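# Shelve floor cartons at the aisle's far end

## Task

Move every carton lying on the aisle floor onto a shelf at the far end of the aisle. Each must rest directly on a shelf board (not stacked on another carton), sit level, and stay fully within the shelf's edge. It must stay put without the robot supporting it. The robot must not tip over or be left leaning, or the task fails.

## Robot and tools

Robot: a Hello Robot Stretch 3 with one arm. It has a two-wheel base (0.33 m long, 0.34 m wide) that can only drive straight or spin in place; it cannot slide sideways. A lift carries the arm up and down a mast, and the arm telescopes out to the robot's right side. To move the gripper forward or back, drive the base. Spinning pivots about the point between the wheels, 0.05 m behind the front edge. With the arm in and the wrist folded, a spin sweeps a 0.28 m radius; an unfolded level wrist reaches past that.

Frames: the base frame has its origin on the floor between the drive wheels, x forward, y left, z up. hand_pose is reported in it, at the point where closed fingertips meet. The odometry frame is the base frame as it was at the start. Headings are positive to the left, from -3.142 to 3.142.

Tool execute_actions takes "actions", a list run in order. Each action may hold "robot" (a command, a stop, or a queue), "steps" (1 to 450 control steps at 30 per second; default 1) and "until" (only with steps; ends the action early once all its conditions hold). An action with only "steps" just waits. An empty list only returns the current state and images. If any part of a call is invalid or out of range, nothing in it runs.

A robot command may contain "base", "joints" and "contact_limits"; base and joint motions begin together and keep going across later actions. "base" takes exactly one key. translate_m is a relative drive in metres from where the base is when the command begins; positive is forward, magnitude at most 1. rotate_rad is a relative spin in radians, positive counter-clockwise (left), magnitude at most 3.2. "joints" gives absolute targets by name; unnamed joints keep their old targets: lift_m 0 to 1.1 (arm height, m); arm_m 0 to 0.52 (extension, m); wrist_yaw_rad -1.345 to 4.42 (0 along the arm, positive toward the front, 3.0 folded over the base); wrist_pitch_rad -1.57 to 0.451 (negative tips fingers down); wrist_roll_rad -2.911 to 2.911; gripper_m -0.089 to 0.179 (larger is wider; real fingertip gap is about 0.007 less when nearly shut, 0.025 less when fully open, zero below 0.007); head_pan_rad -3.953 to 1.73 (positive left, -1.57 looks along the arm); head_tilt_rad -1.53 to 0.419 (negative down). "contact_limits": {"arm_m": effort percent 1 to 100} makes that arm motion stop on reaching that motor effort; lower is softer. A list of up to 8 commands in place of one forms a queue, run one after another; {"pause_s": s} (max 15) waits inside it. {"robot": {"stop": true}} brakes everything and clears the queue. A new command acts immediately and discards the remainder of an older queue.

To wait for everything to settle, use "steps": 450 with "until": {"robot": {"status": "ended"}}. Other conditions compare fields, e.g. {"lift_m": [">", 0.3]} or {"base_status": ["!=", "moving"]}; "any" instead of "robot" fires when any one motion ends.

Fast base travel (0.30 m/s, 1.9 rad/s) needs a stowed arm: lift_m under 0.30, arm_m under 0.03, wrist_yaw_rad over 2.54; otherwise 0.10 m/s and 0.63 rad/s.

Gripping: command gripper_m below the carton's width to hold it; to let go, open to at least 0.02 above where the pads first touched. Readings and "done" do not prove you hold anything; check the cameras.

Wrist safety: fold or unfold the wrist only with lift_m between 0.32 and 0.95, wrist_pitch_rad -0.4 and roll near 0; once folded, the lift may go down to 0.25. If wrist_yaw_rad is below -0.4, keep pitch at -0.5 or lower.

Tool zoom_image: "camera" is head_camera, nav_camera or wrist_camera; "region" is [x0, y0, x1, y1] in pixels of that camera's last image, origin top-left, at most 504 by 504.

Tool finished_scene: "scene" is the scene number. Call it only once all motion has ended and the cartons rest on the shelf unaided.

Result lines: base_status shows progress as (done so far of goal); joint_goals and joint_status per joint; statuses are moving, done, off_target (stopped away from goal, may still push), contact_stop (hit something; that joint goes limp until re-commanded), time_out, stopped, not_commanded, torque_fault (wrist servo off about 10 s, refuses goals). measured_speeds, motor_effort (percent, peak in brackets, noisy and biased), refusals, queue (idle, running, done, dropped, stopped), queue_left. Lines starting "refused:" or "dropped:" explain rejected goals or cut queues; "robot.on_its_own" flags goals changed by the robot, limp joints, unusual resting efforts, and base lean. lidar_m gives 12 distances at 30 degree sectors, 0.17 m above the floor, starting straight ahead and going counter-clockwise. wrist_depth_mm and head_depth_mm are 7 by 7 grids of median depth in mm. base_tilt reports lean in degrees.

Avoid: arm pushes against rigid things while the gripper is above about 0.45 m, repeated pushes after a contact_stop, driving while holding or pushing something fixed, and snagging furniture, especially reversing. These can tip the robot. If it leans, undo the last move in small steps, pull the gripper free, and lower lift_m to about 0.2 if needed. Avoid drops, slamming, and letting cartons fall or hang off the shelf; loose objects may occasionally be nudged by outside forces.

Each tool is called after "Emit:" as name(argument=value, ...) on one line, values as JSON.

## Session

Emit:
execute_actions(actions=[])

Scene clock: 0.00 s.
robot.base_odometry: x=+0.000 y=+0.000 heading=+0.000 (m, m, rad; robot's odometry frame)
robot.turned_by_wheels: +0.000 (rad since the last result)
robot.turned_by_imu: +0.000 (rad since the last result)
robot.base_tilt: forward=-0.8 right=+1.0 (deg)
robot.lidar_m: 1.74 1.23 1.16 1.19 1.57 1.33 1.80 1.95 2.56 1.70 1.19 1.13
robot.head_depth_mm: 1703 2403 2859 2829 2774 2737 2467 / 1716 2469 2994 2909 2945 2915 2477 / 1726 2469 3052 3007 3054 3036 2422 / 1747 2374 2518 2549 2584 2610 2397 / 1762 2034 2043 2101 2109 2143 2137 / 1673 1737 1759 1782 1786 1805 1836 / 1491 1515 1516 1538 1548 1563 1578
robot.base_status: not_commanded
robot.joint_positions: lift_m=+0.390 arm_m=-0.002 wrist_yaw_rad=+3.143 wrist_pitch_rad=-0.358 wrist_roll_rad=-0.013 gripper_m=+0.037 head_pan_rad=-0.013 head_tilt_rad=+0.016
robot.joint_goals: lift_m=+0.390 arm_m=-0.002 wrist_yaw_rad=+3.143 wrist_pitch_rad=-0.358 wrist_roll_rad=-0.013 gripper_m=+0.037 head_pan_rad=-0.013 head_tilt_rad=+0.016
robot.joint_status: lift_m=not_commanded arm_m=not_commanded wrist_yaw_rad=not_commanded wrist_pitch_rad=not_commanded wrist_roll_rad=not_commanded gripper_m=not_commanded head_pan_rad=not_commanded head_tilt_rad=not_commanded
robot.measured_speeds: translate_m=+0.000 rotate_rad=+0.000 lift_m=+0.000 arm_m=+0.000 wrist_yaw_rad=+0.000 wrist_pitch_rad=+0.000 wrist_roll_rad=+0.000 head_pan_rad=+0.000 head_tilt_rad=+0.000
robot: refusals=0 queue=idle queue_left=0
robot.motor_effort: left_wheel=+0 right_wheel=+1 lift_m=+34 arm_m=+0 wrist_yaw_rad=+1 wrist_pitch_rad=+6 wrist_roll_rad=+0 gripper_m=+0 head_pan_rad=+0 head_tilt_rad=+1 (%)
robot.hand_pose: x=-0.0215 y=+0.0889 z=+0.4165 quat_wxyz=(+0.125, +0.691, +0.127, +0.701) (m; robot's base frame)
robot.wrist_depth_mm: - - - - - - 917 / - - - - - - 978 / - - - - - - - / - - - - 993 940 882 / 955 904 - 830 775 752 736 / 762 737 - 666 638 645 612 / 639 624 580 579 564 546 527
pictures: head_camera (sideways: a quarter turn clockwise sets it upright), nav_camera (sideways: a quarter turn counterclockwise sets it upright), wrist_camera
Images, in order (width x height): head_camera 896x504, nav_camera 672x504, wrist_camera 644x364.

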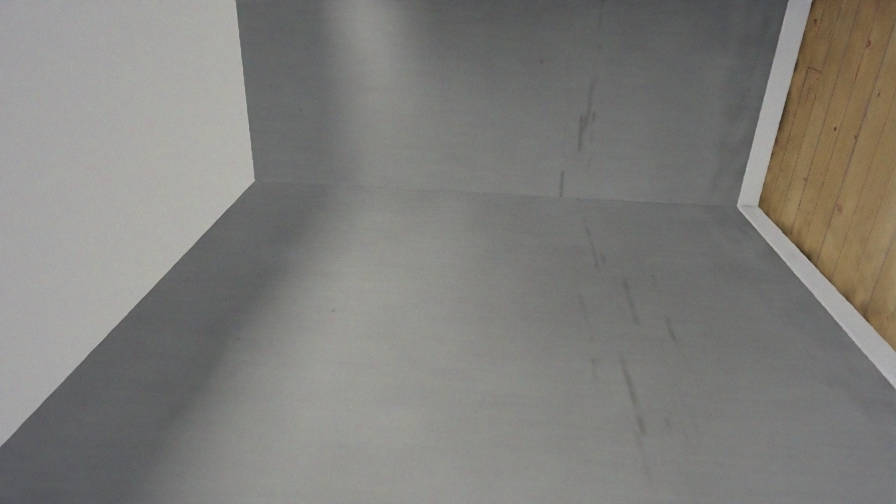

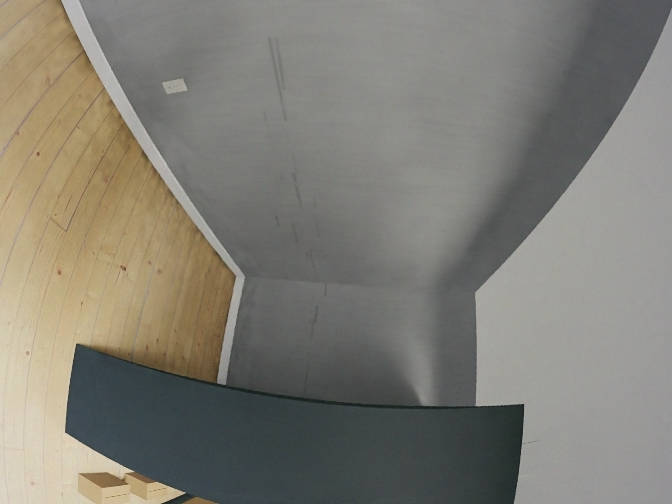

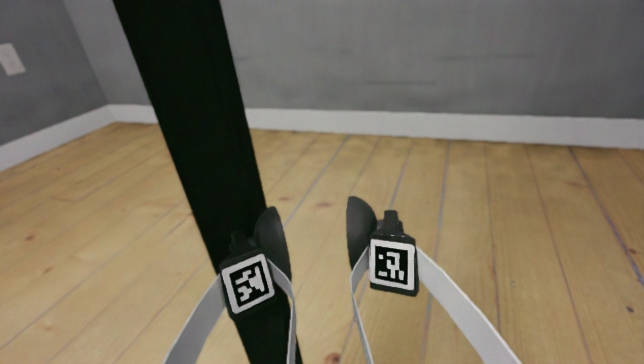

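Emit:
execute_actions(actions=[{"robot":{"joints":{"head_pan_rad":-1.57,"head_tilt_rad":-0.7}},"steps":200,"until":{"robot":{"status":"ended"}}}])

Emit:
execute_actions(actions=[{"robot":{"joints":{"head_pan_rad":-3.0,"head_tilt_rad":-0.5}},"steps":200,"until":{"robot":{"status":"ended"}}}])

Emit:
execute_actions(actions=[{"robot":{"joints":{"head_pan_rad":1.4,"head_tilt_rad":-0.5}},"steps":200,"until":{"robot":{"status":"ended"}}}])

Scene clock: 5.20 s.
robot.base_odometry: x=+0.000 y=+0.000 heading=+0.000 (m, m, rad; robot's odometry frame)
robot.turned_by_wheels: +0.000 (rad since the last result)
robot.turned_by_imu: +0.000 (rad since the last result)
robot.base_tilt: forward=-0.8 right=+0.9 (deg)
robot.lidar_m: 1.75 1.23 1.16 1.19 1.57 1.33 1.80 1.95 2.56 1.70 1.19 1.13
robot.head_depth_mm: 2155 2400 2589 2149 1701 1407 1203 / 2266 2527 2682 2117 1697 1396 1199 / 2421 2674 2795 2107 1681 1397 1195 / 2548 2824 2805 2079 1672 1380 1186 / 2687 2943 2636 2062 1656 1380 1185 / 1448 1594 1779 1904 1636 1374 1178 / 1284 1414 1610 1895 1632 1358 1172
robot.base_status: not_commanded
robot.joint_positions: lift_m=+0.390 arm_m=-0.002 wrist_yaw_rad=+3.143 wrist_pitch_rad=-0.358 wrist_roll_rad=-0.013 gripper_m=+0.037 head_pan_rad=-1.563 head_tilt_rad=-0.691
robot.joint_goals: lift_m=+0.390 arm_m=-0.002 wrist_yaw_rad=+3.143 wrist_pitch_rad=-0.358 wrist_roll_rad=-0.013 gripper_m=+0.037 head_pan_rad=-1.570 head_tilt_rad=-0.700
robot.joint_status: lift_m=not_commanded arm_m=not_commanded wrist_yaw_rad=not_commanded wrist_pitch_rad=not_commanded wrist_roll_rad=not_commanded gripper_m=not_commanded head_pan_rad=done head_tilt_rad=done
robot.measured_speeds: translate_m=+0.000 rotate_rad=+0.000 lift_m=+0.000 arm_m=+0.000 wrist_yaw_rad=+0.000 wrist_pitch_rad=+0.000 wrist_roll_rad=+0.000 head_pan_rad=+0.000 head_tilt_rad=+0.000
robot: refusals=0 queue=done queue_left=0
robot.motor_effort: left_wheel=+0(1) right_wheel=+1(1) lift_m=+34(34) arm_m=+0(0) wrist_yaw_rad=+0(0) wrist_pitch_rad=+6(6) wrist_roll_rad=+0(0) gripper_m=+0(1) head_pan_rad=-3(35) head_tilt_rad=-3(26) (%)
robot.hand_pose: x=-0.0215 y=+0.0889 z=+0.4165 quat_wxyz=(+0.125, +0.691, +0.127, +0.701) (m; robot's base frame)
robot.wrist_depth_mm: - - - - - - 903 / - - - - - - 977 / - - - - - - - / - - - - - 928 896 / 955 899 - 821 787 748 728 / 748 734 - 674 637 641 616 / 636 615 584 579 561 545 531
pictures: head_camera (sideways: a quarter turn clockwise sets it upright), nav_camera (sideways: a quarter turn counterclockwise sets it upright), wrist_camera
camera_calibration (this result's frames):
head_camera: T_world_to_cam=[[-0.0700565, 0.598807, -0.797824, 1.05671], [0.997535, 0.0388985, -0.0583978, 0.0772307], [-0.0039348, -0.799948, -0.600056, 0.739134], [0, 0, 0, 1]] pos_world=[-0.000102436, -0.0445016, 1.2911]
nav_camera: T_world_to_cam=[[0.0745147, -0.672798, 0.736064, -0.91965], [-0.997206, -0.0541187, 0.0514841, -0.00609067], [0.00519639, -0.737844, -0.674951, 0.836507], [0, 0, 0, 1]] pos_world=[0.058107, -0.00185693, 1.24184]
wrist_camera: T_world_to_cam=[[0.995675, -0.0738316, -0.0563857, 0.0480682], [-0.0876294, -0.544873, -0.833927, 0.418111], [0.0308472, 0.835262, -0.548986, 0.31991], [0, 0, 0, 1]] pos_world=[-0.0210898, -0.0358428, 0.527011]
Images, in order (width x height): head_camera 896x504, nav_camera 672x504, wrist_camera 644x364.

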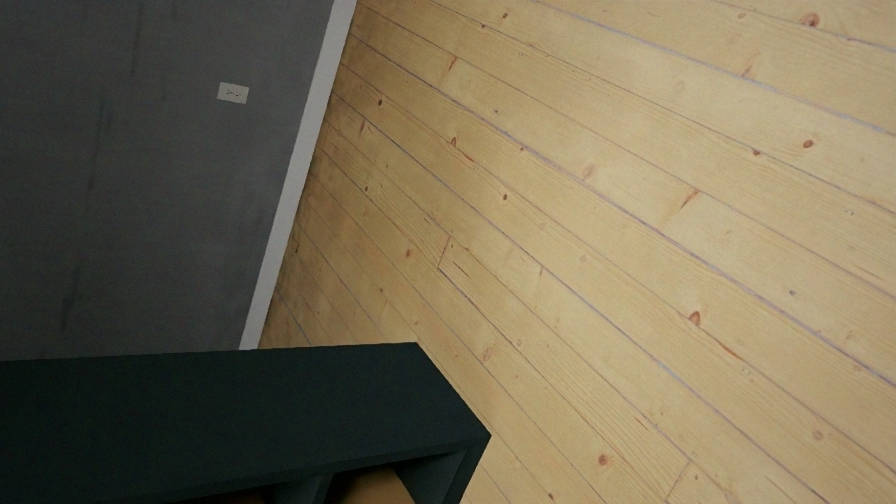

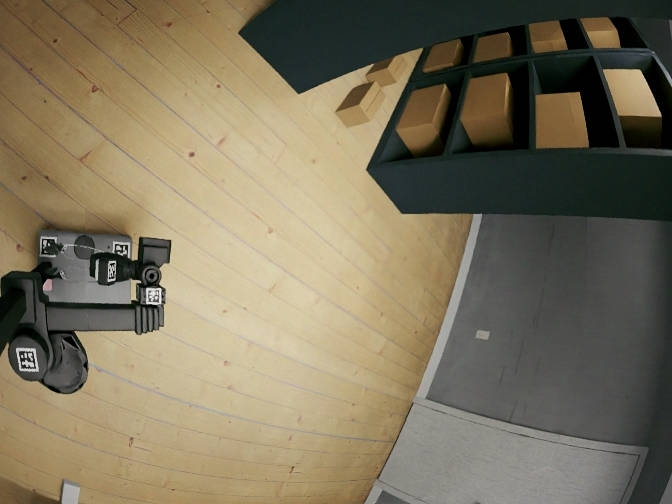

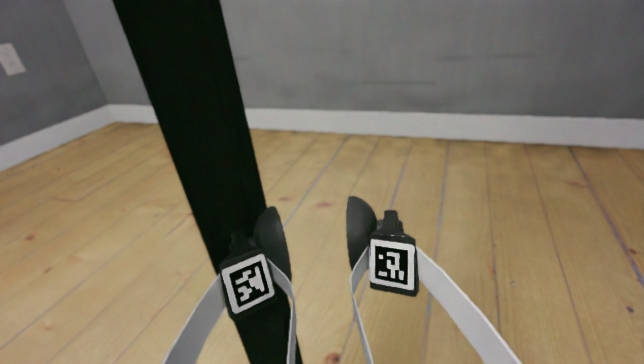

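Scene clock: 6.47 s.
robot.base_odometry: x=+0.000 y=+0.000 heading=+0.000 (m, m, rad; robot's odometry frame)
robot.turned_by_wheels: +0.000 (rad since the last result)
robot.turned_by_imu: +0.000 (rad since the last result)
robot.base_tilt: forward=-0.8 right=+0.9 (deg)
robot.lidar_m: 1.74 1.23 1.16 1.19 1.57 1.33 1.80 1.96 2.56 1.70 1.19 1.13
robot.head_depth_mm: 1532 1649 1731 1292 1859 1569 1336 / 1631 1748 1833 1292 2049 1603 1325 / 1751 1873 1930 1413 2045 1599 1317 / 1875 2022 1975 1502 2026 1579 1306 / 2016 2194 1957 2439 2007 1583 1302 / 2185 2401 1906 2438 1990 1566 1299 / 2438 2680 2778 2664 1978 1562 1294
robot.base_status: not_commanded
robot.joint_positions: lift_m=+0.390 arm_m=-0.002 wrist_yaw_rad=+3.143 wrist_pitch_rad=-0.358 wrist_roll_rad=-0.013 gripper_m=+0.037 head_pan_rad=-2.993 head_tilt_rad=-0.507
robot.joint_goals: lift_m=+0.390 arm_m=-0.002 wrist_yaw_rad=+3.143 wrist_pitch_rad=-0.358 wrist_roll_rad=-0.013 gripper_m=+0.037 head_pan_rad=-3.000 head_tilt_rad=-0.500
robot.joint_status: lift_m=not_commanded arm_m=not_commanded wrist_yaw_rad=not_commanded wrist_pitch_rad=not_commanded wrist_roll_rad=not_commanded gripper_m=not_commanded head_pan_rad=done head_tilt_rad=done
robot.measured_speeds: translate_m=+0.000 rotate_rad=+0.000 lift_m=+0.000 arm_m=+0.000 wrist_yaw_rad=+0.000 wrist_pitch_rad=+0.000 wrist_roll_rad=+0.000 head_pan_rad=+0.000 head_tilt_rad=+0.000
robot: refusals=0 queue=done queue_left=0
robot.motor_effort: left_wheel=+0(0) right_wheel=+1(1) lift_m=+34(34) arm_m=-1(1) wrist_yaw_rad=+0(0) wrist_pitch_rad=+6(6) wrist_roll_rad=+0(0) gripper_m=+0(1) head_pan_rad=-3(36) head_tilt_rad=+2(14) (%)
robot.hand_pose: x=-0.0215 y=+0.0889 z=+0.4165 quat_wxyz=(+0.125, +0.691, +0.127, +0.701) (m; robot's base frame)
robot.wrist_depth_mm: - - - - - 996 931 / - - - - - - 973 / - - - - - - - / - - - - 989 958 884 / 930 909 - 830 785 747 739 / 754 733 - 670 636 637 617 / 637 622 583 576 564 543 527
pictures: head_camera (sideways: a quarter turn clockwise sets it upright), nav_camera (sideways: a quarter turn counterclockwise sets it upright), wrist_camera
camera_calibration (this result's frames):
head_camera: T_world_to_cam=[[0.429233, 0.130328, -0.893741, 1.17874], [0.167448, -0.983863, -0.0630498, 0.0883652], [-0.887536, -0.122592, -0.44413, 0.54165], [0, 0, 0, 1]] pos_world=[-0.0400184, -0.00028147, 1.29963]
nav_camera: T_world_to_cam=[[-0.511778, -0.14661, 0.846516, -1.06006], [-0.183466, 0.981252, 0.0590279, -0.020889], [-0.8393, -0.125097, -0.529081, 0.651896], [0, 0, 0, 1]] pos_world=[0.000788683, -0.0533678, 1.2435]
wrist_camera: T_world_to_cam=[[0.995675, -0.0738313, -0.0563856, 0.0480681], [-0.0876291, -0.544873, -0.833927, 0.418111], [0.030847, 0.835262, -0.548986, 0.31991], [0, 0, 0, 1]] pos_world=[-0.0210898, -0.0358428, 0.527011]
Images, in order (width x height): head_camera 896x504, nav_camera 672x504, wrist_camera 644x364.

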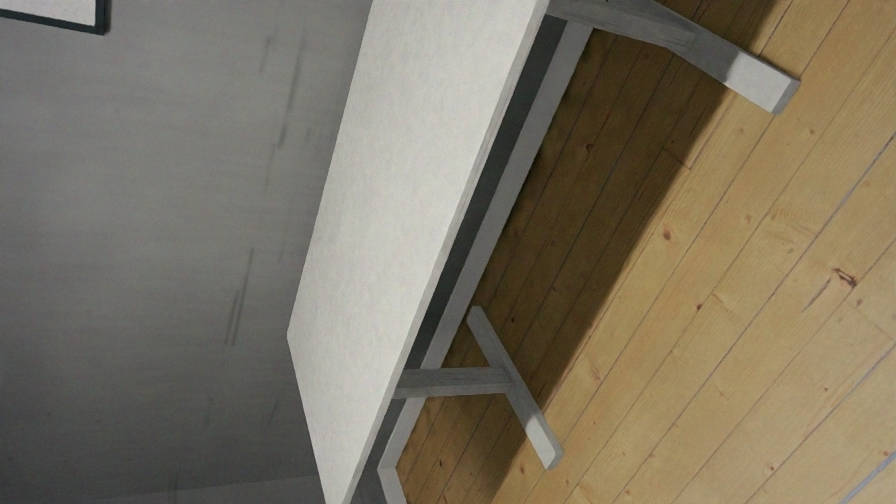

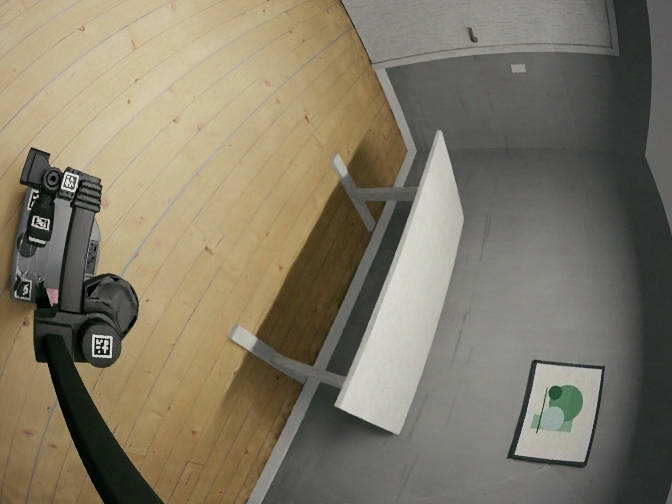

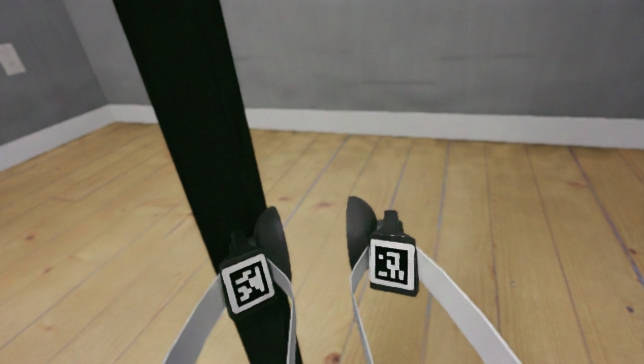

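Scene clock: 8.97 s.
robot.base_odometry: x=+0.000 y=+0.000 heading=+0.000 (m, m, rad; robot's odometry frame)
robot.turned_by_wheels: +0.000 (rad since the last result)
robot.turned_by_imu: +0.000 (rad since the last result)
robot.base_tilt: forward=-0.8 right=+1.0 (deg)
robot.lidar_m: 1.74 1.23 1.16 1.19 1.57 1.33 1.80 1.95 2.57 1.69 1.19 1.13
robot.head_depth_mm: 923 991 1062 1155 1282 1414 1339 / 950 1021 1107 1202 1332 1467 1328 / 980 1057 1149 1269 1385 1505 1321 / 1017 1091 1196 1322 1452 1551 1314 / 1052 1132 1246 1373 1538 1575 1303 / 1083 1175 1294 1441 1614 1570 1291 / 1125 1223 1341 1503 1693 1551 1291
robot.base_status: not_commanded
robot.joint_positions: lift_m=+0.390 arm_m=-0.002 wrist_yaw_rad=+3.143 wrist_pitch_rad=-0.358 wrist_roll_rad=-0.013 gripper_m=+0.037 head_pan_rad=+1.393 head_tilt_rad=-0.507
robot.joint_goals: lift_m=+0.390 arm_m=-0.002 wrist_yaw_rad=+3.143 wrist_pitch_rad=-0.358 wrist_roll_rad=-0.013 gripper_m=+0.037 head_pan_rad=+1.400 head_tilt_rad=-0.500
robot.joint_status: lift_m=not_commanded arm_m=not_commanded wrist_yaw_rad=not_commanded wrist_pitch_rad=not_commanded wrist_roll_rad=not_commanded gripper_m=not_commanded head_pan_rad=done head_tilt_rad=done
robot.measured_speeds: translate_m=+0.000 rotate_rad=+0.000 lift_m=+0.000 arm_m=+0.000 wrist_yaw_rad=+0.000 wrist_pitch_rad=+0.000 wrist_roll_rad=+0.000 head_pan_rad=+0.000 head_tilt_rad=+0.000
robot: refusals=0 queue=done queue_left=0
robot.motor_effort: left_wheel=-1(1) right_wheel=+1(1) lift_m=+33(34) arm_m=-1(1) wrist_yaw_rad=+0(0) wrist_pitch_rad=+6(6) wrist_roll_rad=+0(0) gripper_m=+0(0) head_pan_rad=+3(36) head_tilt_rad=+2(1) (%)
robot.hand_pose: x=-0.0215 y=+0.0889 z=+0.4165 quat_wxyz=(+0.125, +0.691, +0.127, +0.701) (m; robot's base frame)
robot.wrist_depth_mm: - - - - - 980 915 / - - - - - - 974 / - - - - - - - / - - - - 999 941 899 / 949 901 - 832 792 766 728 / 760 742 - 679 631 635 614 / 637 616 582 574 557 550 531
pictures: head_camera (sideways: a quarter turn clockwise sets it upright), nav_camera (sideways: a quarter turn counterclockwise sets it upright), wrist_camera
camera_calibration (this result's frames):
head_camera: T_world_to_cam=[[-0.014353, -0.448172, -0.893832, 1.18157], [-0.985533, 0.157317, -0.0630539, 0.0954037], [0.168874, 0.879996, -0.443946, 0.534967], [0, 0, 0, 1]] pos_world=[0.0206407, 0.0437676, 1.29964]
nav_camera: T_world_to_cam=[[0.0254363, 0.531584, 0.846624, -1.06348], [0.988204, -0.141308, 0.0590353, -0.0280458], [0.151017, 0.835135, -0.528907, 0.645629], [0, 0, 0, 1]] pos_world=[-0.0427349, 0.0221766, 1.2435]
wrist_camera: T_world_to_cam=[[0.995675, -0.0738319, -0.0563858, 0.0480682], [-0.0876296, -0.544873, -0.833927, 0.418111], [0.0308474, 0.835262, -0.548986, 0.31991], [0, 0, 0, 1]] pos_world=[-0.0210898, -0.0358428, 0.527011]
Images, in order (width x height): head_camera 896x504, nav_camera 672x504, wrist_camera 644x364.

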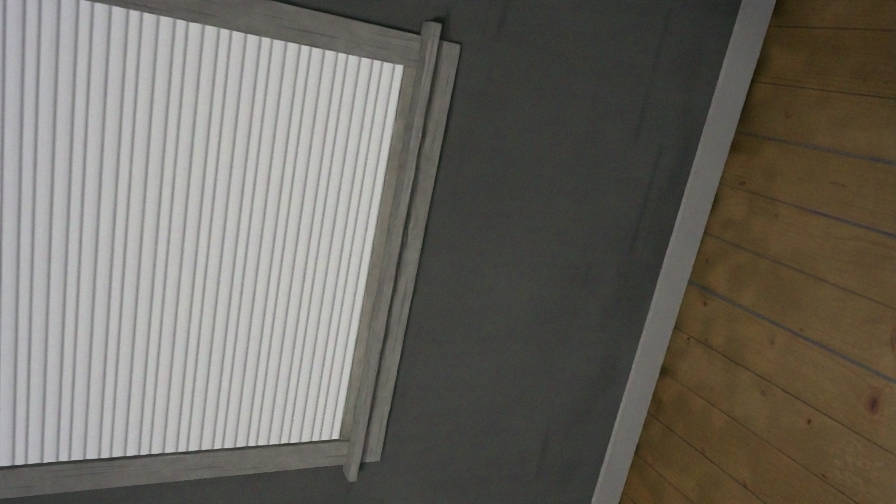

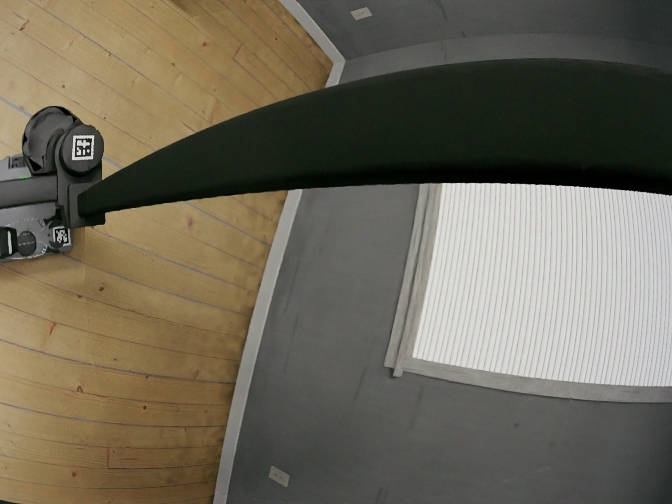

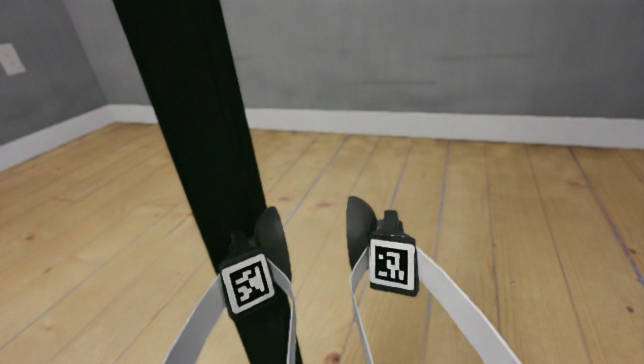

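Emit:
execute_actions(actions=[{"robot":{"joints":{"head_pan_rad":-0.9,"head_tilt_rad":-0.55}},"steps":200,"until":{"robot":{"status":"ended"}}}])

Scene clock: 15.93 s.
robot.base_odometry: x=+0.000 y=+0.000 heading=+0.000 (m, m, rad; robot's odometry frame)
robot.turned_by_wheels: +0.000 (rad since the last result)
robot.turned_by_imu: +0.000 (rad since the last result)
robot.base_tilt: forward=-0.8 right=+0.9 (deg)
robot.lidar_m: 1.74 1.23 1.16 1.19 1.57 1.32 1.80 1.96 2.56 1.70 1.19 1.13
robot.head_depth_mm: 1850 1420 1511 1636 1847 1573 1306 / 1939 1670 1866 2047 1881 1569 1304 / 1924 2111 2088 2251 1880 1539 1293 / 2491 2576 2784 2502 1849 1540 1281 / 969 1058 1166 1297 1455 1544 1274 / 934 1015 1120 1231 1383 1482 1263 / 904 980 1072 1178 1313 1434 1261
robot.base_status: not_commanded
robot.joint_positions: lift_m=+0.390 arm_m=-0.002 wrist_yaw_rad=+3.143 wrist_pitch_rad=-0.358 wrist_roll_rad=-0.013 gripper_m=+0.037 head_pan_rad=-0.893 head_tilt_rad=-0.543
robot.joint_goals: lift_m=+0.390 arm_m=-0.002 wrist_yaw_rad=+3.143 wrist_pitch_rad=-0.358 wrist_roll_rad=-0.013 gripper_m=+0.037 head_pan_rad=-0.900 head_tilt_rad=-0.550
robot.joint_status: lift_m=not_commanded arm_m=not_commanded wrist_yaw_rad=not_commanded wrist_pitch_rad=not_commanded wrist_roll_rad=not_commanded gripper_m=not_commanded head_pan_rad=done head_tilt_rad=done
robot.measured_speeds: translate_m=+0.000 rotate_rad=+0.000 lift_m=+0.000 arm_m=+0.000 wrist_yaw_rad=+0.000 wrist_pitch_rad=+0.000 wrist_roll_rad=+0.000 head_pan_rad=+0.000 head_tilt_rad=+0.000
robot: refusals=0 queue=done queue_left=0
robot.motor_effort: left_wheel=+0(0) right_wheel=+1(1) lift_m=+34(34) arm_m=+0(1) wrist_yaw_rad=+1(1) wrist_pitch_rad=+6(6) wrist_roll_rad=+0(0) gripper_m=+0(1) head_pan_rad=-3(35) head_tilt_rad=-2(7) (%)
robot.hand_pose: x=-0.0215 y=+0.0889 z=+0.4165 quat_wxyz=(+0.125, +0.691, +0.127, +0.701) (m; robot's base frame)
robot.wrist_depth_mm: - - - - - 988 912 / - - - - - - 987 / - - - - - - - / - - - - 975 935 903 / 948 911 - 818 790 749 732 / 762 720 - 681 634 639 613 / 630 620 587 573 563 547 528
pictures: head_camera (sideways: a quarter turn clockwise sets it upright), nav_camera (sideways: a quarter turn counterclockwise sets it upright), wrist_camera
camera_calibration (this result's frames):
head_camera: T_world_to_cam=[[-0.348991, 0.329294, -0.877366, 1.16213], [0.763339, 0.642987, -0.0623076, 0.0837611], [0.543617, -0.691472, -0.47576, 0.574077], [0, 0, 0, 1]] pos_world=[0.0295567, -0.0395816, 1.29795]
nav_camera: T_world_to_cam=[[0.403631, -0.390975, 0.827176, -1.04043], [-0.753095, -0.655376, 0.0577103, -0.0156961], [0.519548, -0.646236, -0.558971, 0.682495], [0, 0, 0, 1]] pos_world=[0.0535384, 0.0239851, 1.24302]
wrist_camera: T_world_to_cam=[[0.995675, -0.0738316, -0.0563855, 0.0480681], [-0.0876292, -0.544873, -0.833927, 0.418111], [0.0308472, 0.835262, -0.548986, 0.31991], [0, 0, 0, 1]] pos_world=[-0.0210898, -0.0358428, 0.527011]
Images, in order (width x height): head_camera 896x504, nav_camera 672x504, wrist_camera 644x364.

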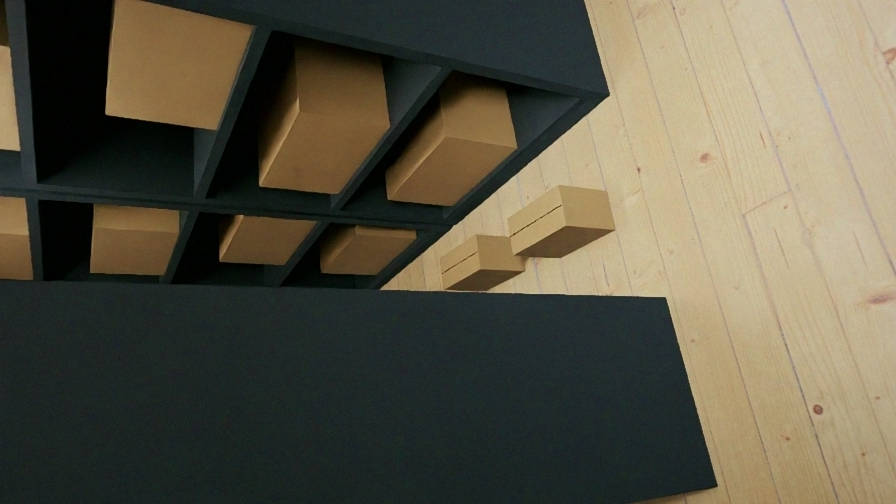

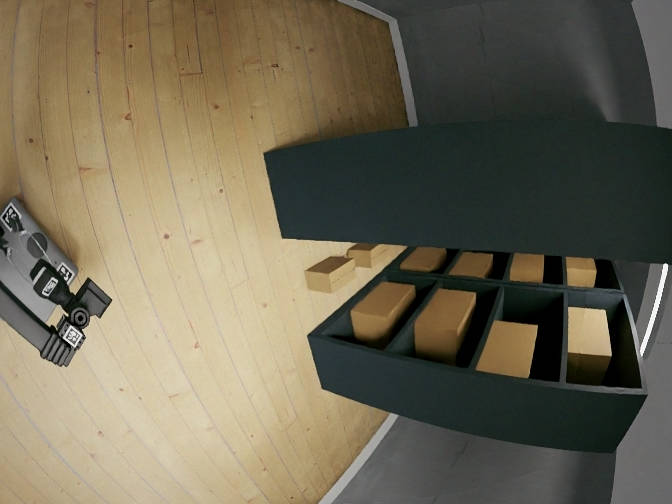

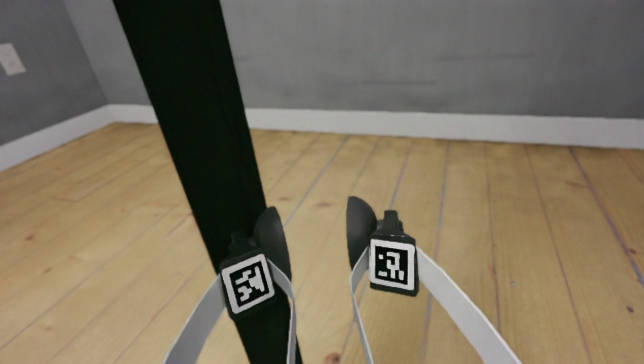

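Emit:
execute_actions(actions=[{"robot":[{"base":{"rotate_rad":-1.32},"joints":{"lift_m":0.28,"head_pan_rad":0,"head_tilt_rad":-0.6}},{"base":{"translate_m":1.0}},{"base":{"rotate_rad":0.85}}],"steps":450,"until":{"robot":{"status":"ended"}}}])

Scene clock: 39.33 s.
robot.base_odometry: x=+0.248 y=-0.969 heading=-0.470 (m, m, rad; robot's odometry frame)
robot.turned_by_wheels: -0.470 (rad since the last result)
robot.turned_by_imu: -0.472 (rad since the last result)
robot.base_tilt: forward=-0.9 right=+1.0 (deg)
robot.lidar_m: 0.57 0.59 0.67 1.92 1.99 2.51 2.02 2.07 1.90 1.83 0.67 0.54
robot.head_depth_mm: 1103 1166 844 950 1013 752 792 / 1617 1271 1346 1230 1132 1242 1196 / 1940 2146 2334 2201 1757 1490 1249 / 1947 2173 2408 2393 1778 1439 1212 / 1965 2176 2356 2374 1806 1463 1092 / 1904 1823 1770 1629 1709 1456 1232 / 1091 1046 1333 1121 1190 1211 1179
robot.base_status: done (rotate_rad +0.8498 of +0.8500)
robot.joint_positions: lift_m=+0.280 arm_m=-0.002 wrist_yaw_rad=+3.143 wrist_pitch_rad=-0.360 wrist_roll_rad=-0.013 gripper_m=+0.037 head_pan_rad=-0.007 head_tilt_rad=-0.593
robot.joint_goals: lift_m=+0.280 arm_m=-0.002 wrist_yaw_rad=+3.143 wrist_pitch_rad=-0.360 wrist_roll_rad=-0.013 gripper_m=+0.037 head_pan_rad=+0.000 head_tilt_rad=-0.600
robot.joint_status: lift_m=done arm_m=not_commanded wrist_yaw_rad=not_commanded wrist_pitch_rad=not_commanded wrist_roll_rad=not_commanded gripper_m=not_commanded head_pan_rad=done head_tilt_rad=done
robot.measured_speeds: translate_m=+0.000 rotate_rad=+0.000 lift_m=+0.000 arm_m=+0.000 wrist_yaw_rad=+0.000 wrist_pitch_rad=+0.000 wrist_roll_rad=+0.000 head_pan_rad=+0.000 head_tilt_rad=+0.000
robot: refusals=0 queue=done queue_left=0
robot.motor_effort: left_wheel=-4(10) right_wheel=+6(15) lift_m=+30(34) arm_m=-1(1) wrist_yaw_rad=+1(0) wrist_pitch_rad=+7(7) wrist_roll_rad=+0(0) gripper_m=+1(0) head_pan_rad=+3(35) head_tilt_rad=-2(6) (%)
robot.hand_pose: x=-0.0215 y=+0.0887 z=+0.3061 quat_wxyz=(+0.126, +0.691, +0.128, +0.700) (m; robot's base frame)
robot.wrist_depth_mm: - - - - - 741 518 / - - - - - 769 537 / - - - - - 795 544 / - 905 - 840 775 717 560 / 751 713 - 655 626 606 561 / 602 581 - 545 502 505 484 / 498 500 - - 447 434 419
pictures: head_camera (sideways: a quarter turn clockwise sets it upright), nav_camera (sideways: a quarter turn counterclockwise sets it upright), wrist_camera
camera_calibration (this result's frames):
head_camera: T_world_to_cam=[[-0.519461, -0.0616453, -0.852267, 1.13044], [-0.0181502, 0.997965, -0.0611211, 0.0869795], [0.854301, -0.0162813, -0.519523, 0.629125], [0, 0, 0, 1]] pos_world=[0.0513353, -0.00687338, 1.2956]
nav_camera: T_world_to_cam=[[0.59916, 0.0649567, 0.79799, -1.00357], [0.0339731, -0.997868, 0.0557187, -0.0179007], [0.799908, -0.00627426, -0.60009, 0.734279], [0, 0, 0, 1]] pos_world=[0.0145509, 0.0519331, 1.24247]
wrist_camera: T_world_to_cam=[[0.995675, -0.0739166, -0.0562741, 0.0417972], [-0.0876286, -0.546113, -0.833116, 0.325728], [0.0308491, 0.834444, -0.550228, 0.259857], [0, 0, 0, 1]] pos_world=[-0.0210897, -0.0358626, 0.416702]
Images, in order (width x height): head_camera 896x504, nav_camera 672x504, wrist_camera 644x364.

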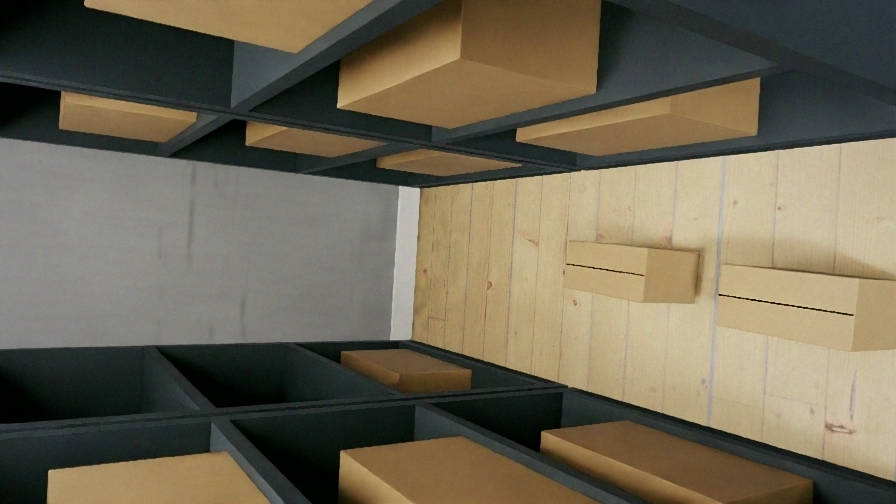

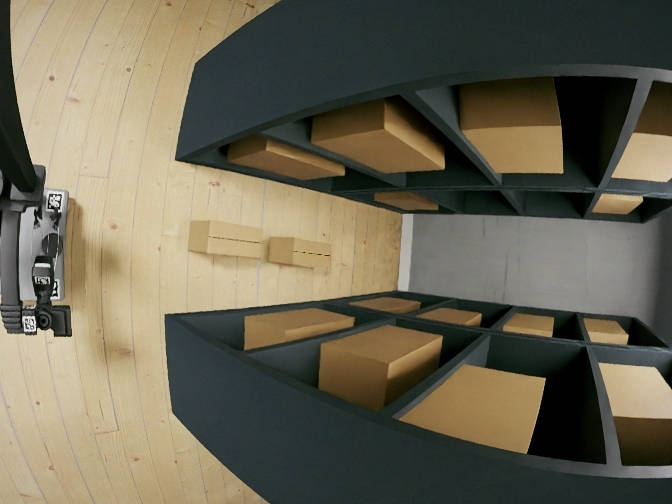

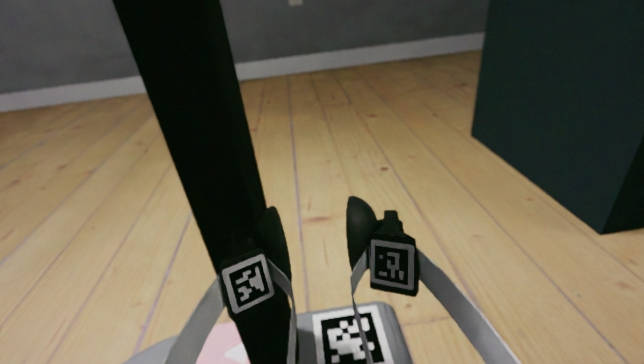

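Emit:
execute_actions(actions=[{"robot":[{"base":{"rotate_rad":0.3},"joints":{"lift_m":0.5,"wrist_pitch_rad":-0.4,"wrist_roll_rad":0,"head_tilt_rad":-1.0,"head_pan_rad":-0.2}},{"base":{"translate_m":0.34},"joints":{"wrist_yaw_rad":1.8,"gripper_m":0.179}},{"base":{"rotate_rad":-0.3},"joints":{"wrist_pitch_rad":-0.7}},{"joints":{"lift_m":0.3}}],"steps":450,"until":{"robot":{"status":"ended"}}}])

Scene clock: 78.70 s.
robot.base_odometry: x=+0.583 y=-1.026 heading=-0.470 (m, m, rad; robot's odometry frame)
robot.turned_by_wheels: +0.000 (rad since the last result)
robot.turned_by_imu: -0.003 (rad since the last result)
robot.base_tilt: forward=-0.8 right=+1.0 (deg)
robot.lidar_m: 0.25 0.44 0.29 0.56 1.89 2.57 2.33 2.42 2.00 0.58 0.39 0.26
robot.head_depth_mm: 915 839 805 887 853 1162 1092 / 967 1013 1040 1174 1255 1193 1112 / 1341 1495 1517 1498 1376 1220 1119 / 1863 2063 1796 1492 1367 1098 1098 / 1849 2066 1802 1484 1359 1179 1095 / 1822 2020 1784 1536 1352 1210 1090 / 1688 1583 1388 1430 1172 1099 1048
robot.base_status: done (rotate_rad -0.2998 of -0.3000)
robot.joint_positions: lift_m=+0.300 arm_m=-0.002 wrist_yaw_rad=+1.803 wrist_pitch_rad=-0.711 wrist_roll_rad=-0.005 gripper_m=+0.179 head_pan_rad=-0.193 head_tilt_rad=-0.988
robot.joint_goals: lift_m=+0.300 arm_m=-0.002 wrist_yaw_rad=+1.800 wrist_pitch_rad=-0.700 wrist_roll_rad=+0.000 gripper_m=+0.179 head_pan_rad=-0.200 head_tilt_rad=-1.000
robot.joint_status: lift_m=done arm_m=not_commanded wrist_yaw_rad=done wrist_pitch_rad=done wrist_roll_rad=done gripper_m=done head_pan_rad=done head_tilt_rad=done
robot.measured_speeds: translate_m=+0.000 rotate_rad=+0.000 lift_m=+0.000 arm_m=+0.000 wrist_yaw_rad=+0.000 wrist_pitch_rad=+0.000 wrist_roll_rad=+0.000 head_pan_rad=+0.000 head_tilt_rad=+0.000
robot: refusals=0 queue=done queue_left=0
robot.motor_effort: left_wheel=+3(11) right_wheel=-4(14) lift_m=+29(41) arm_m=-1(1) wrist_yaw_rad=-2(4) wrist_pitch_rad=+5(7) wrist_roll_rad=+3(2) gripper_m=+1(100) head_pan_rad=-3(15) head_tilt_rad=-4(20) (%)
robot.hand_pose: x=+0.1524 y=-0.1017 z=+0.2534 quat_wxyz=(+0.605, +0.671, -0.217, +0.369) (m; robot's base frame)
robot.wrist_depth_mm: 425 589 851 605 815 579 405 / 426 582 708 401 683 535 449 / 430 565 361 341 580 521 447 / 456 532 310 308 509 489 396 / 415 482 450 368 456 445 356 / 386 433 423 411 407 396 327 / - 391 385 377 374 364 315
pictures: head_camera (sideways: a quarter turn clockwise sets it upright), nav_camera (sideways: a quarter turn counterclockwise sets it upright), wrist_camera
camera_calibration (this result's frames):
head_camera: T_world_to_cam=[[-0.804101, 0.0907646, -0.587524, 0.787133], [0.145746, 0.988214, -0.0468056, 0.0673144], [0.576351, -0.123266, -0.807852, 1.00585], [0, 0, 0, 1]] pos_world=[0.043402, -0.0139786, 1.27819]
nav_camera: T_world_to_cam=[[0.856575, -0.0970895, 0.506806, -0.625711], [-0.133406, -0.990417, 0.0357402, 0.00915385], [0.498479, -0.0982253, -0.861319, 1.07583], [0, 0, 0, 1]] pos_world=[0.000911111, 0.0539898, 1.24342]
wrist_camera: T_world_to_cam=[[0.135953, -0.990161, -0.0331392, -0.116469], [-0.799297, -0.0898601, -0.59418, 0.28739], [0.585356, 0.107268, -0.803649, 0.290248], [0, 0, 0, 1]] pos_world=[0.0756457, -0.120632, 0.400159]
Images, in order (width x height): head_camera 896x504, nav_camera 672x504, wrist_camera 644x364.

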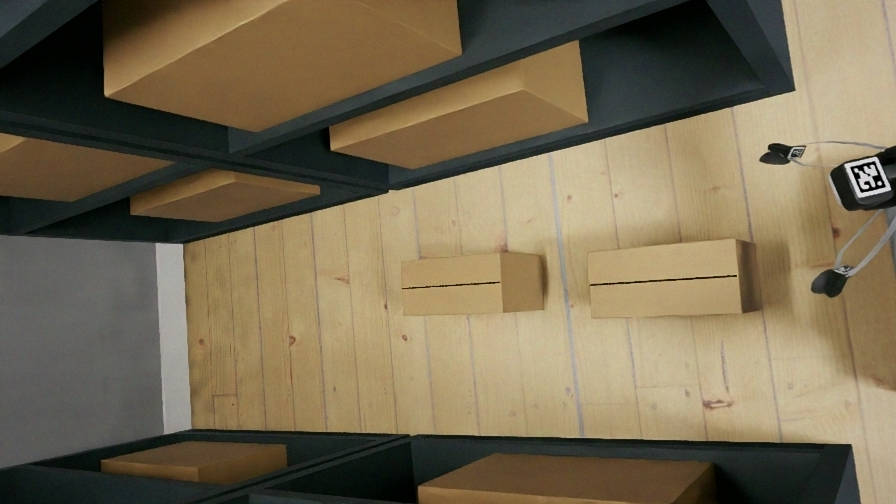

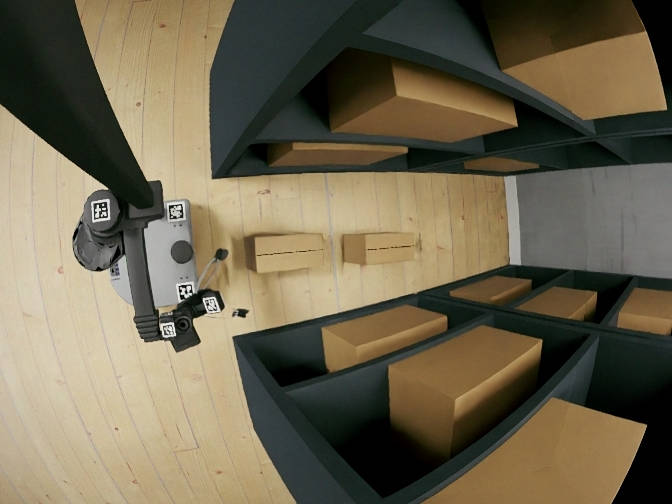

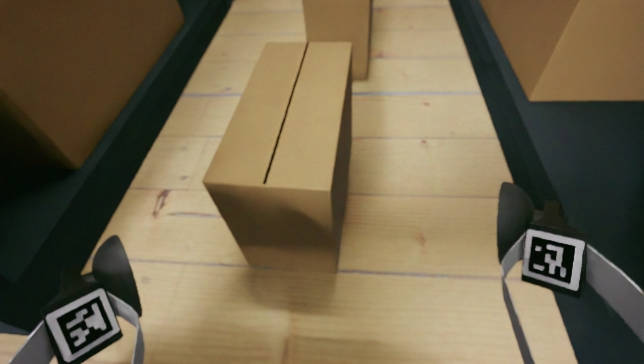

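Emit:
execute_actions(actions=[{"robot":[{"base":{"translate_m":0.27},"joints":{"wrist_yaw_rad":1.92,"wrist_pitch_rad":-0.9,"lift_m":0.33}},{"joints":{"lift_m":0.19}}],"steps":450,"until":{"robot":{"status":"ended"}}}])

Scene clock: 87.73 s.
robot.base_odometry: x=+0.824 y=-1.149 heading=-0.470 (m, m, rad; robot's odometry frame)
robot.turned_by_wheels: +0.000 (rad since the last result)
robot.turned_by_imu: -0.001 (rad since the last result)
robot.base_tilt: forward=-0.8 right=+0.9 (deg)
robot.lidar_m: - 0.38 0.28 0.30 0.28 2.57 2.60 2.67 0.37 0.37 0.53 -
robot.head_depth_mm: 732 816 800 831 853 1006 1045 / 1038 974 1026 1167 1177 1172 1095 / 1489 1471 1537 1499 1366 1225 1106 / 1622 1887 1809 1554 1192 1181 955 / 1595 1872 1783 1547 1334 1216 1065 / 1567 1846 1781 1533 1358 1211 1088 / 1498 1543 1517 1285 1281 1083 1003
robot.base_status: done (translate_m +0.2699 of +0.2700)
robot.joint_positions: lift_m=+0.251 arm_m=-0.002 wrist_yaw_rad=+1.956 wrist_pitch_rad=-0.872 wrist_roll_rad=+0.043 gripper_m=+0.179 head_pan_rad=-0.193 head_tilt_rad=-0.988
robot.joint_goals: lift_m=+0.251 arm_m=-0.002 wrist_yaw_rad=+1.920 wrist_pitch_rad=-0.900 wrist_roll_rad=+0.000 gripper_m=+0.179 head_pan_rad=-0.200 head_tilt_rad=-1.000
robot.joint_status: lift_m=contact_stop arm_m=not_commanded wrist_yaw_rad=done wrist_pitch_rad=done wrist_roll_rad=done gripper_m=done head_pan_rad=done head_tilt_rad=done
robot.measured_speeds: translate_m=+0.000 rotate_rad=+0.001 lift_m=+0.002 arm_m=+0.000 wrist_yaw_rad=+0.260 wrist_pitch_rad=+0.192 wrist_roll_rad=+0.192 head_pan_rad=+0.000 head_tilt_rad=+0.000
robot: refusals=0 queue=dropped queue_left=0
robot.on_its_own: lift_m is slack since a contact_stop, until your next command for it (your +0.190 is given up)
robot.motor_effort: left_wheel=+8(8) right_wheel=+8(8) lift_m=+21(40) arm_m=-1(1) wrist_yaw_rad=-38(36) wrist_pitch_rad=-19(19) wrist_roll_rad=-25(25) gripper_m=-2(2) head_pan_rad=-3(2) head_tilt_rad=-4(4) (%)
robot.hand_pose: x=+0.1143 y=-0.0878 z=+0.1776 quat_wxyz=(+0.604, +0.706, -0.123, +0.350) (m; robot's base frame)
robot.wrist_depth_mm: 373 474 551 249 394 499 408 / 383 482 232 224 448 448 397 / 376 450 209 202 417 408 384 / 377 404 188 184 383 377 354 / 378 180 172 172 354 345 327 / 359 163 158 168 324 316 303 / - 151 146 185 303 296 288
pictures: head_camera (sideways: a quarter turn clockwise sets it upright), nav_camera (sideways: a quarter turn counterclockwise sets it upright), wrist_camera
camera_calibration (this result's frames):
head_camera: T_world_to_cam=[[-0.804219, 0.0907929, -0.587357, 0.786916], [0.145742, 0.988215, -0.0467959, 0.0673019], [0.576186, -0.123237, -0.807974, 1.00601], [0, 0, 0, 1]] pos_world=[0.0433971, -0.0139778, 1.27818]
nav_camera: T_world_to_cam=[[0.856678, -0.0971149, 0.506628, -0.62548], [-0.133405, -0.990417, 0.035728, 0.00916981], [0.498303, -0.098194, -0.861424, 1.07597], [0, 0, 0, 1]] pos_world=[0.000899549, 0.0539921, 1.24342]
wrist_camera: T_world_to_cam=[[0.245964, -0.968092, -0.0479466, -0.107989], [-0.868366, -0.19811, -0.454634, 0.18682], [0.430629, 0.153459, -0.889387, 0.287028], [0, 0, 0, 1]] pos_world=[0.0651876, -0.11158, 0.335036]
Images, in order (width x height): head_camera 896x504, nav_camera 672x504, wrist_camera 644x364.

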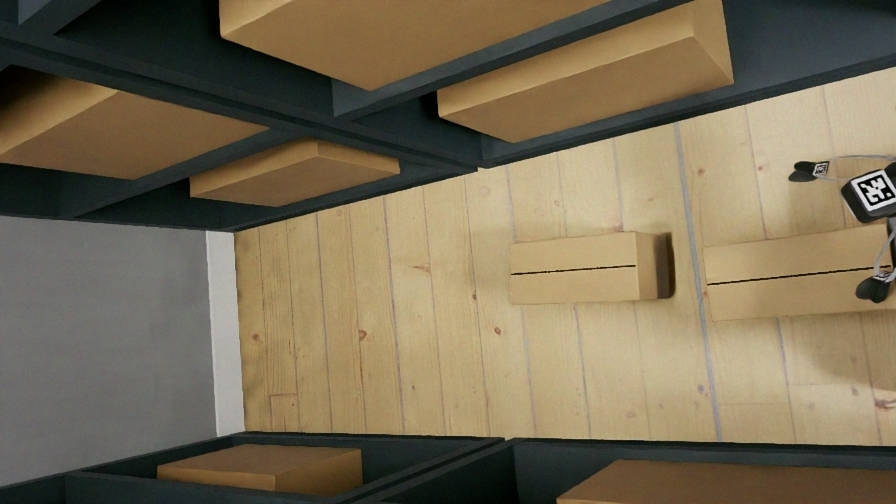

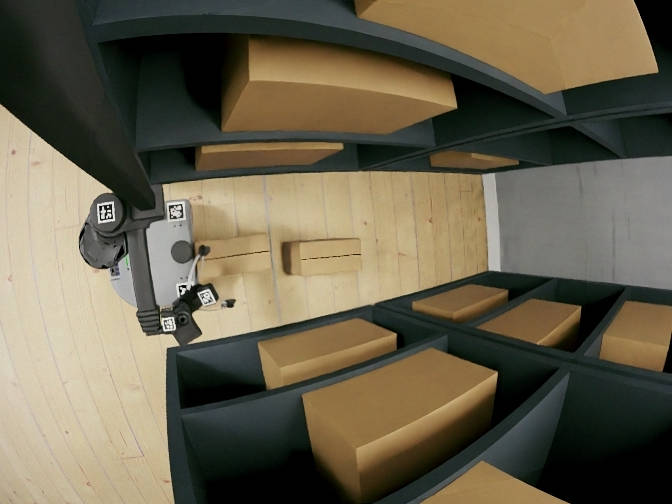

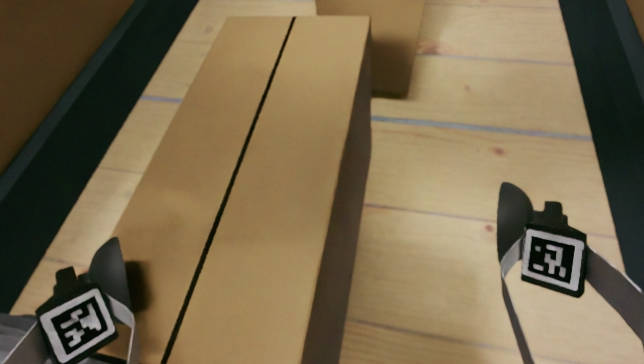

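Emit:
execute_actions(actions=[{"robot":[{"joints":{"lift_m":0.4}},{"base":{"translate_m":-0.33}},{"base":{"rotate_rad":1.57},"joints":{"head_pan_rad":-1.57,"head_tilt_rad":-0.9}},{"joints":{"wrist_yaw_rad":0,"wrist_pitch_rad":-0.5,"wrist_roll_rad":0,"arm_m":0.1}}],"steps":450,"until":{"robot":{"status":"ended"}}}])

Scene clock: 110.43 s.
robot.base_odometry: x=+0.530 y=-0.999 heading=+1.100 (m, m, rad; robot's odometry frame)
robot.turned_by_wheels: +1.570 (rad since the last result)
robot.turned_by_imu: +1.566 (rad since the last result)
robot.base_tilt: forward=-0.8 right=+0.9 (deg)
robot.lidar_m: 1.82 1.89 2.58 2.26 2.73 2.00 0.80 0.41 0.68 0.38 0.49 0.32
robot.head_depth_mm: 1451 1307 1201 1240 1151 1186 1078 / 1787 2015 1852 1602 1423 1264 1123 / 1834 2126 2024 1643 1385 1290 - / 1845 2146 1994 1664 1374 - 1113 / 1774 1805 1858 1603 1421 1244 1109 / 981 1108 1112 1175 1225 1192 1086 / 680 844 770 776 817 1025 1003
robot.base_status: done (rotate_rad +1.5698 of +1.5700)
robot.joint_positions: lift_m=+0.400 arm_m=+0.100 wrist_yaw_rad=+0.003 wrist_pitch_rad=-0.518 wrist_roll_rad=+0.004 gripper_m=+0.179 head_pan_rad=-1.563 head_tilt_rad=-0.902
robot.joint_goals: lift_m=+0.400 arm_m=+0.100 wrist_yaw_rad=+0.000 wrist_pitch_rad=-0.500 wrist_roll_rad=+0.000 gripper_m=+0.179 head_pan_rad=-1.570 head_tilt_rad=-0.900
robot.joint_status: lift_m=done arm_m=done wrist_yaw_rad=done wrist_pitch_rad=done wrist_roll_rad=done gripper_m=done head_pan_rad=done head_tilt_rad=done
robot.measured_speeds: translate_m=+0.000 rotate_rad=+0.000 lift_m=+0.000 arm_m=+0.000 wrist_yaw_rad=+0.000 wrist_pitch_rad=+0.000 wrist_roll_rad=+0.000 head_pan_rad=+0.000 head_tilt_rad=+0.000
robot: refusals=0 queue=done queue_left=0
robot.motor_effort: left_wheel=-4(7) right_wheel=+6(11) lift_m=+37(40) arm_m=+5(6) wrist_yaw_rad=-4(22) wrist_pitch_rad=+8(15) wrist_roll_rad=-2(20) gripper_m=+0(1) head_pan_rad=-2(36) head_tilt_rad=+1(8) (%)
robot.hand_pose: x=-0.0209 y=-0.4552 z=+0.3906 quat_wxyz=(+0.683, +0.182, -0.684, -0.181) (m; robot's base frame)
robot.wrist_depth_mm: 626 668 - - 956 570 490 / 675 705 - - 977 559 400 / 424 762 - 686 896 580 397 / 378 561 833 566 770 619 404 / 374 545 712 583 649 633 406 / 347 562 608 394 559 549 453 / - 498 535 348 483 500 430
pictures: head_camera (sideways: a quarter turn clockwise sets it upright), nav_camera (sideways: a quarter turn counterclockwise sets it upright), wrist_camera
camera_calibration (this result's frames):
head_camera: T_world_to_cam=[[-0.0711123, 0.752904, -0.654277, 0.869637], [0.997455, 0.0502241, -0.0506167, 0.0670861], [-0.00524902, -0.656211, -0.754559, 0.940101], [0, 0, 0, 1]] pos_world=[-0.000138806, -0.0412176, 1.28174]
nav_camera: T_world_to_cam=[[0.0754387, -0.812288, 0.578358, -0.714159], [-0.997143, -0.0636545, 0.0406624, 0.00801024], [0.00378548, -0.579773, -0.814769, 1.01834], [0, 0, 0, 1]] pos_world=[0.0580077, 0.0108123, 1.24242]
wrist_camera: T_world_to_cam=[[-0.994413, 0.088195, -0.0580108, 0.0386286], [0.102324, 0.670211, -0.735083, 0.618566], [-0.0259512, -0.736912, -0.675491, 0.0927095], [0, 0, 0, 1]] pos_world=[-0.0224753, -0.349658, 0.519563]
Images, in order (width x height): head_camera 896x504, nav_camera 672x504, wrist_camera 644x364.

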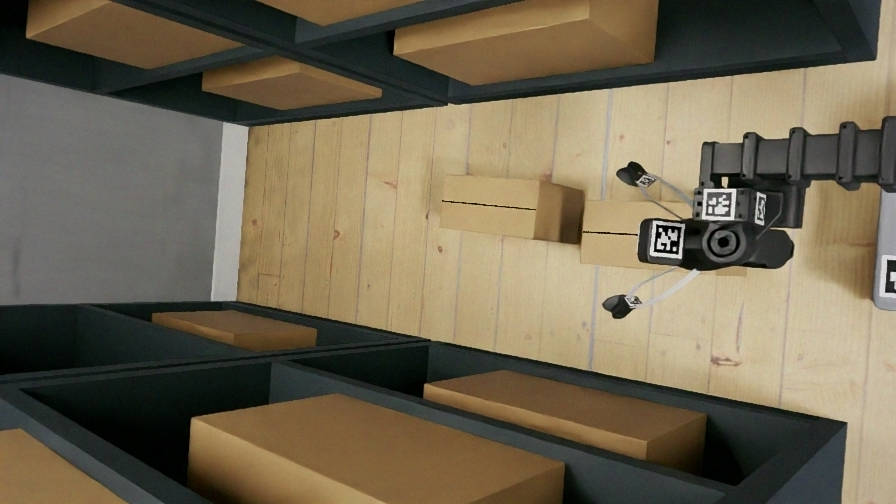

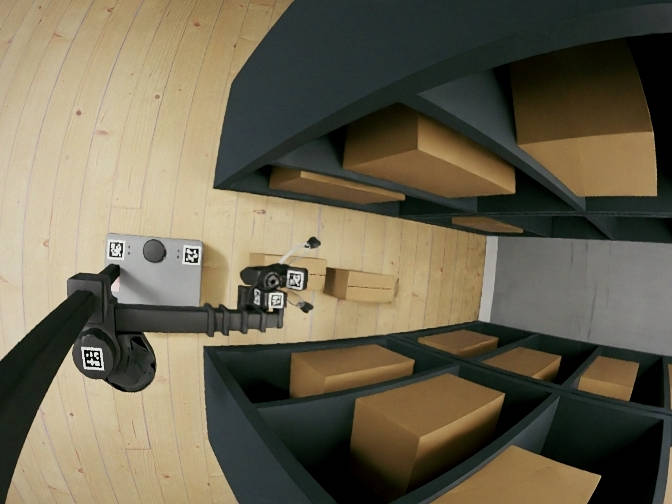

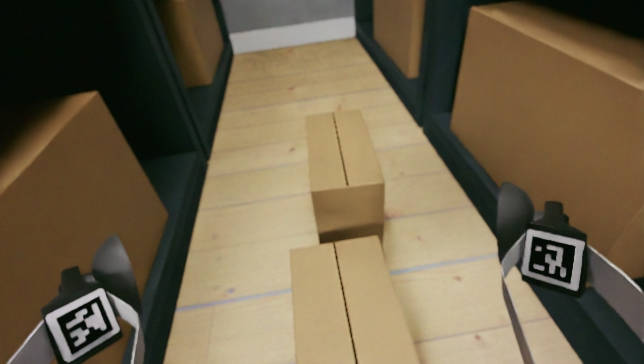

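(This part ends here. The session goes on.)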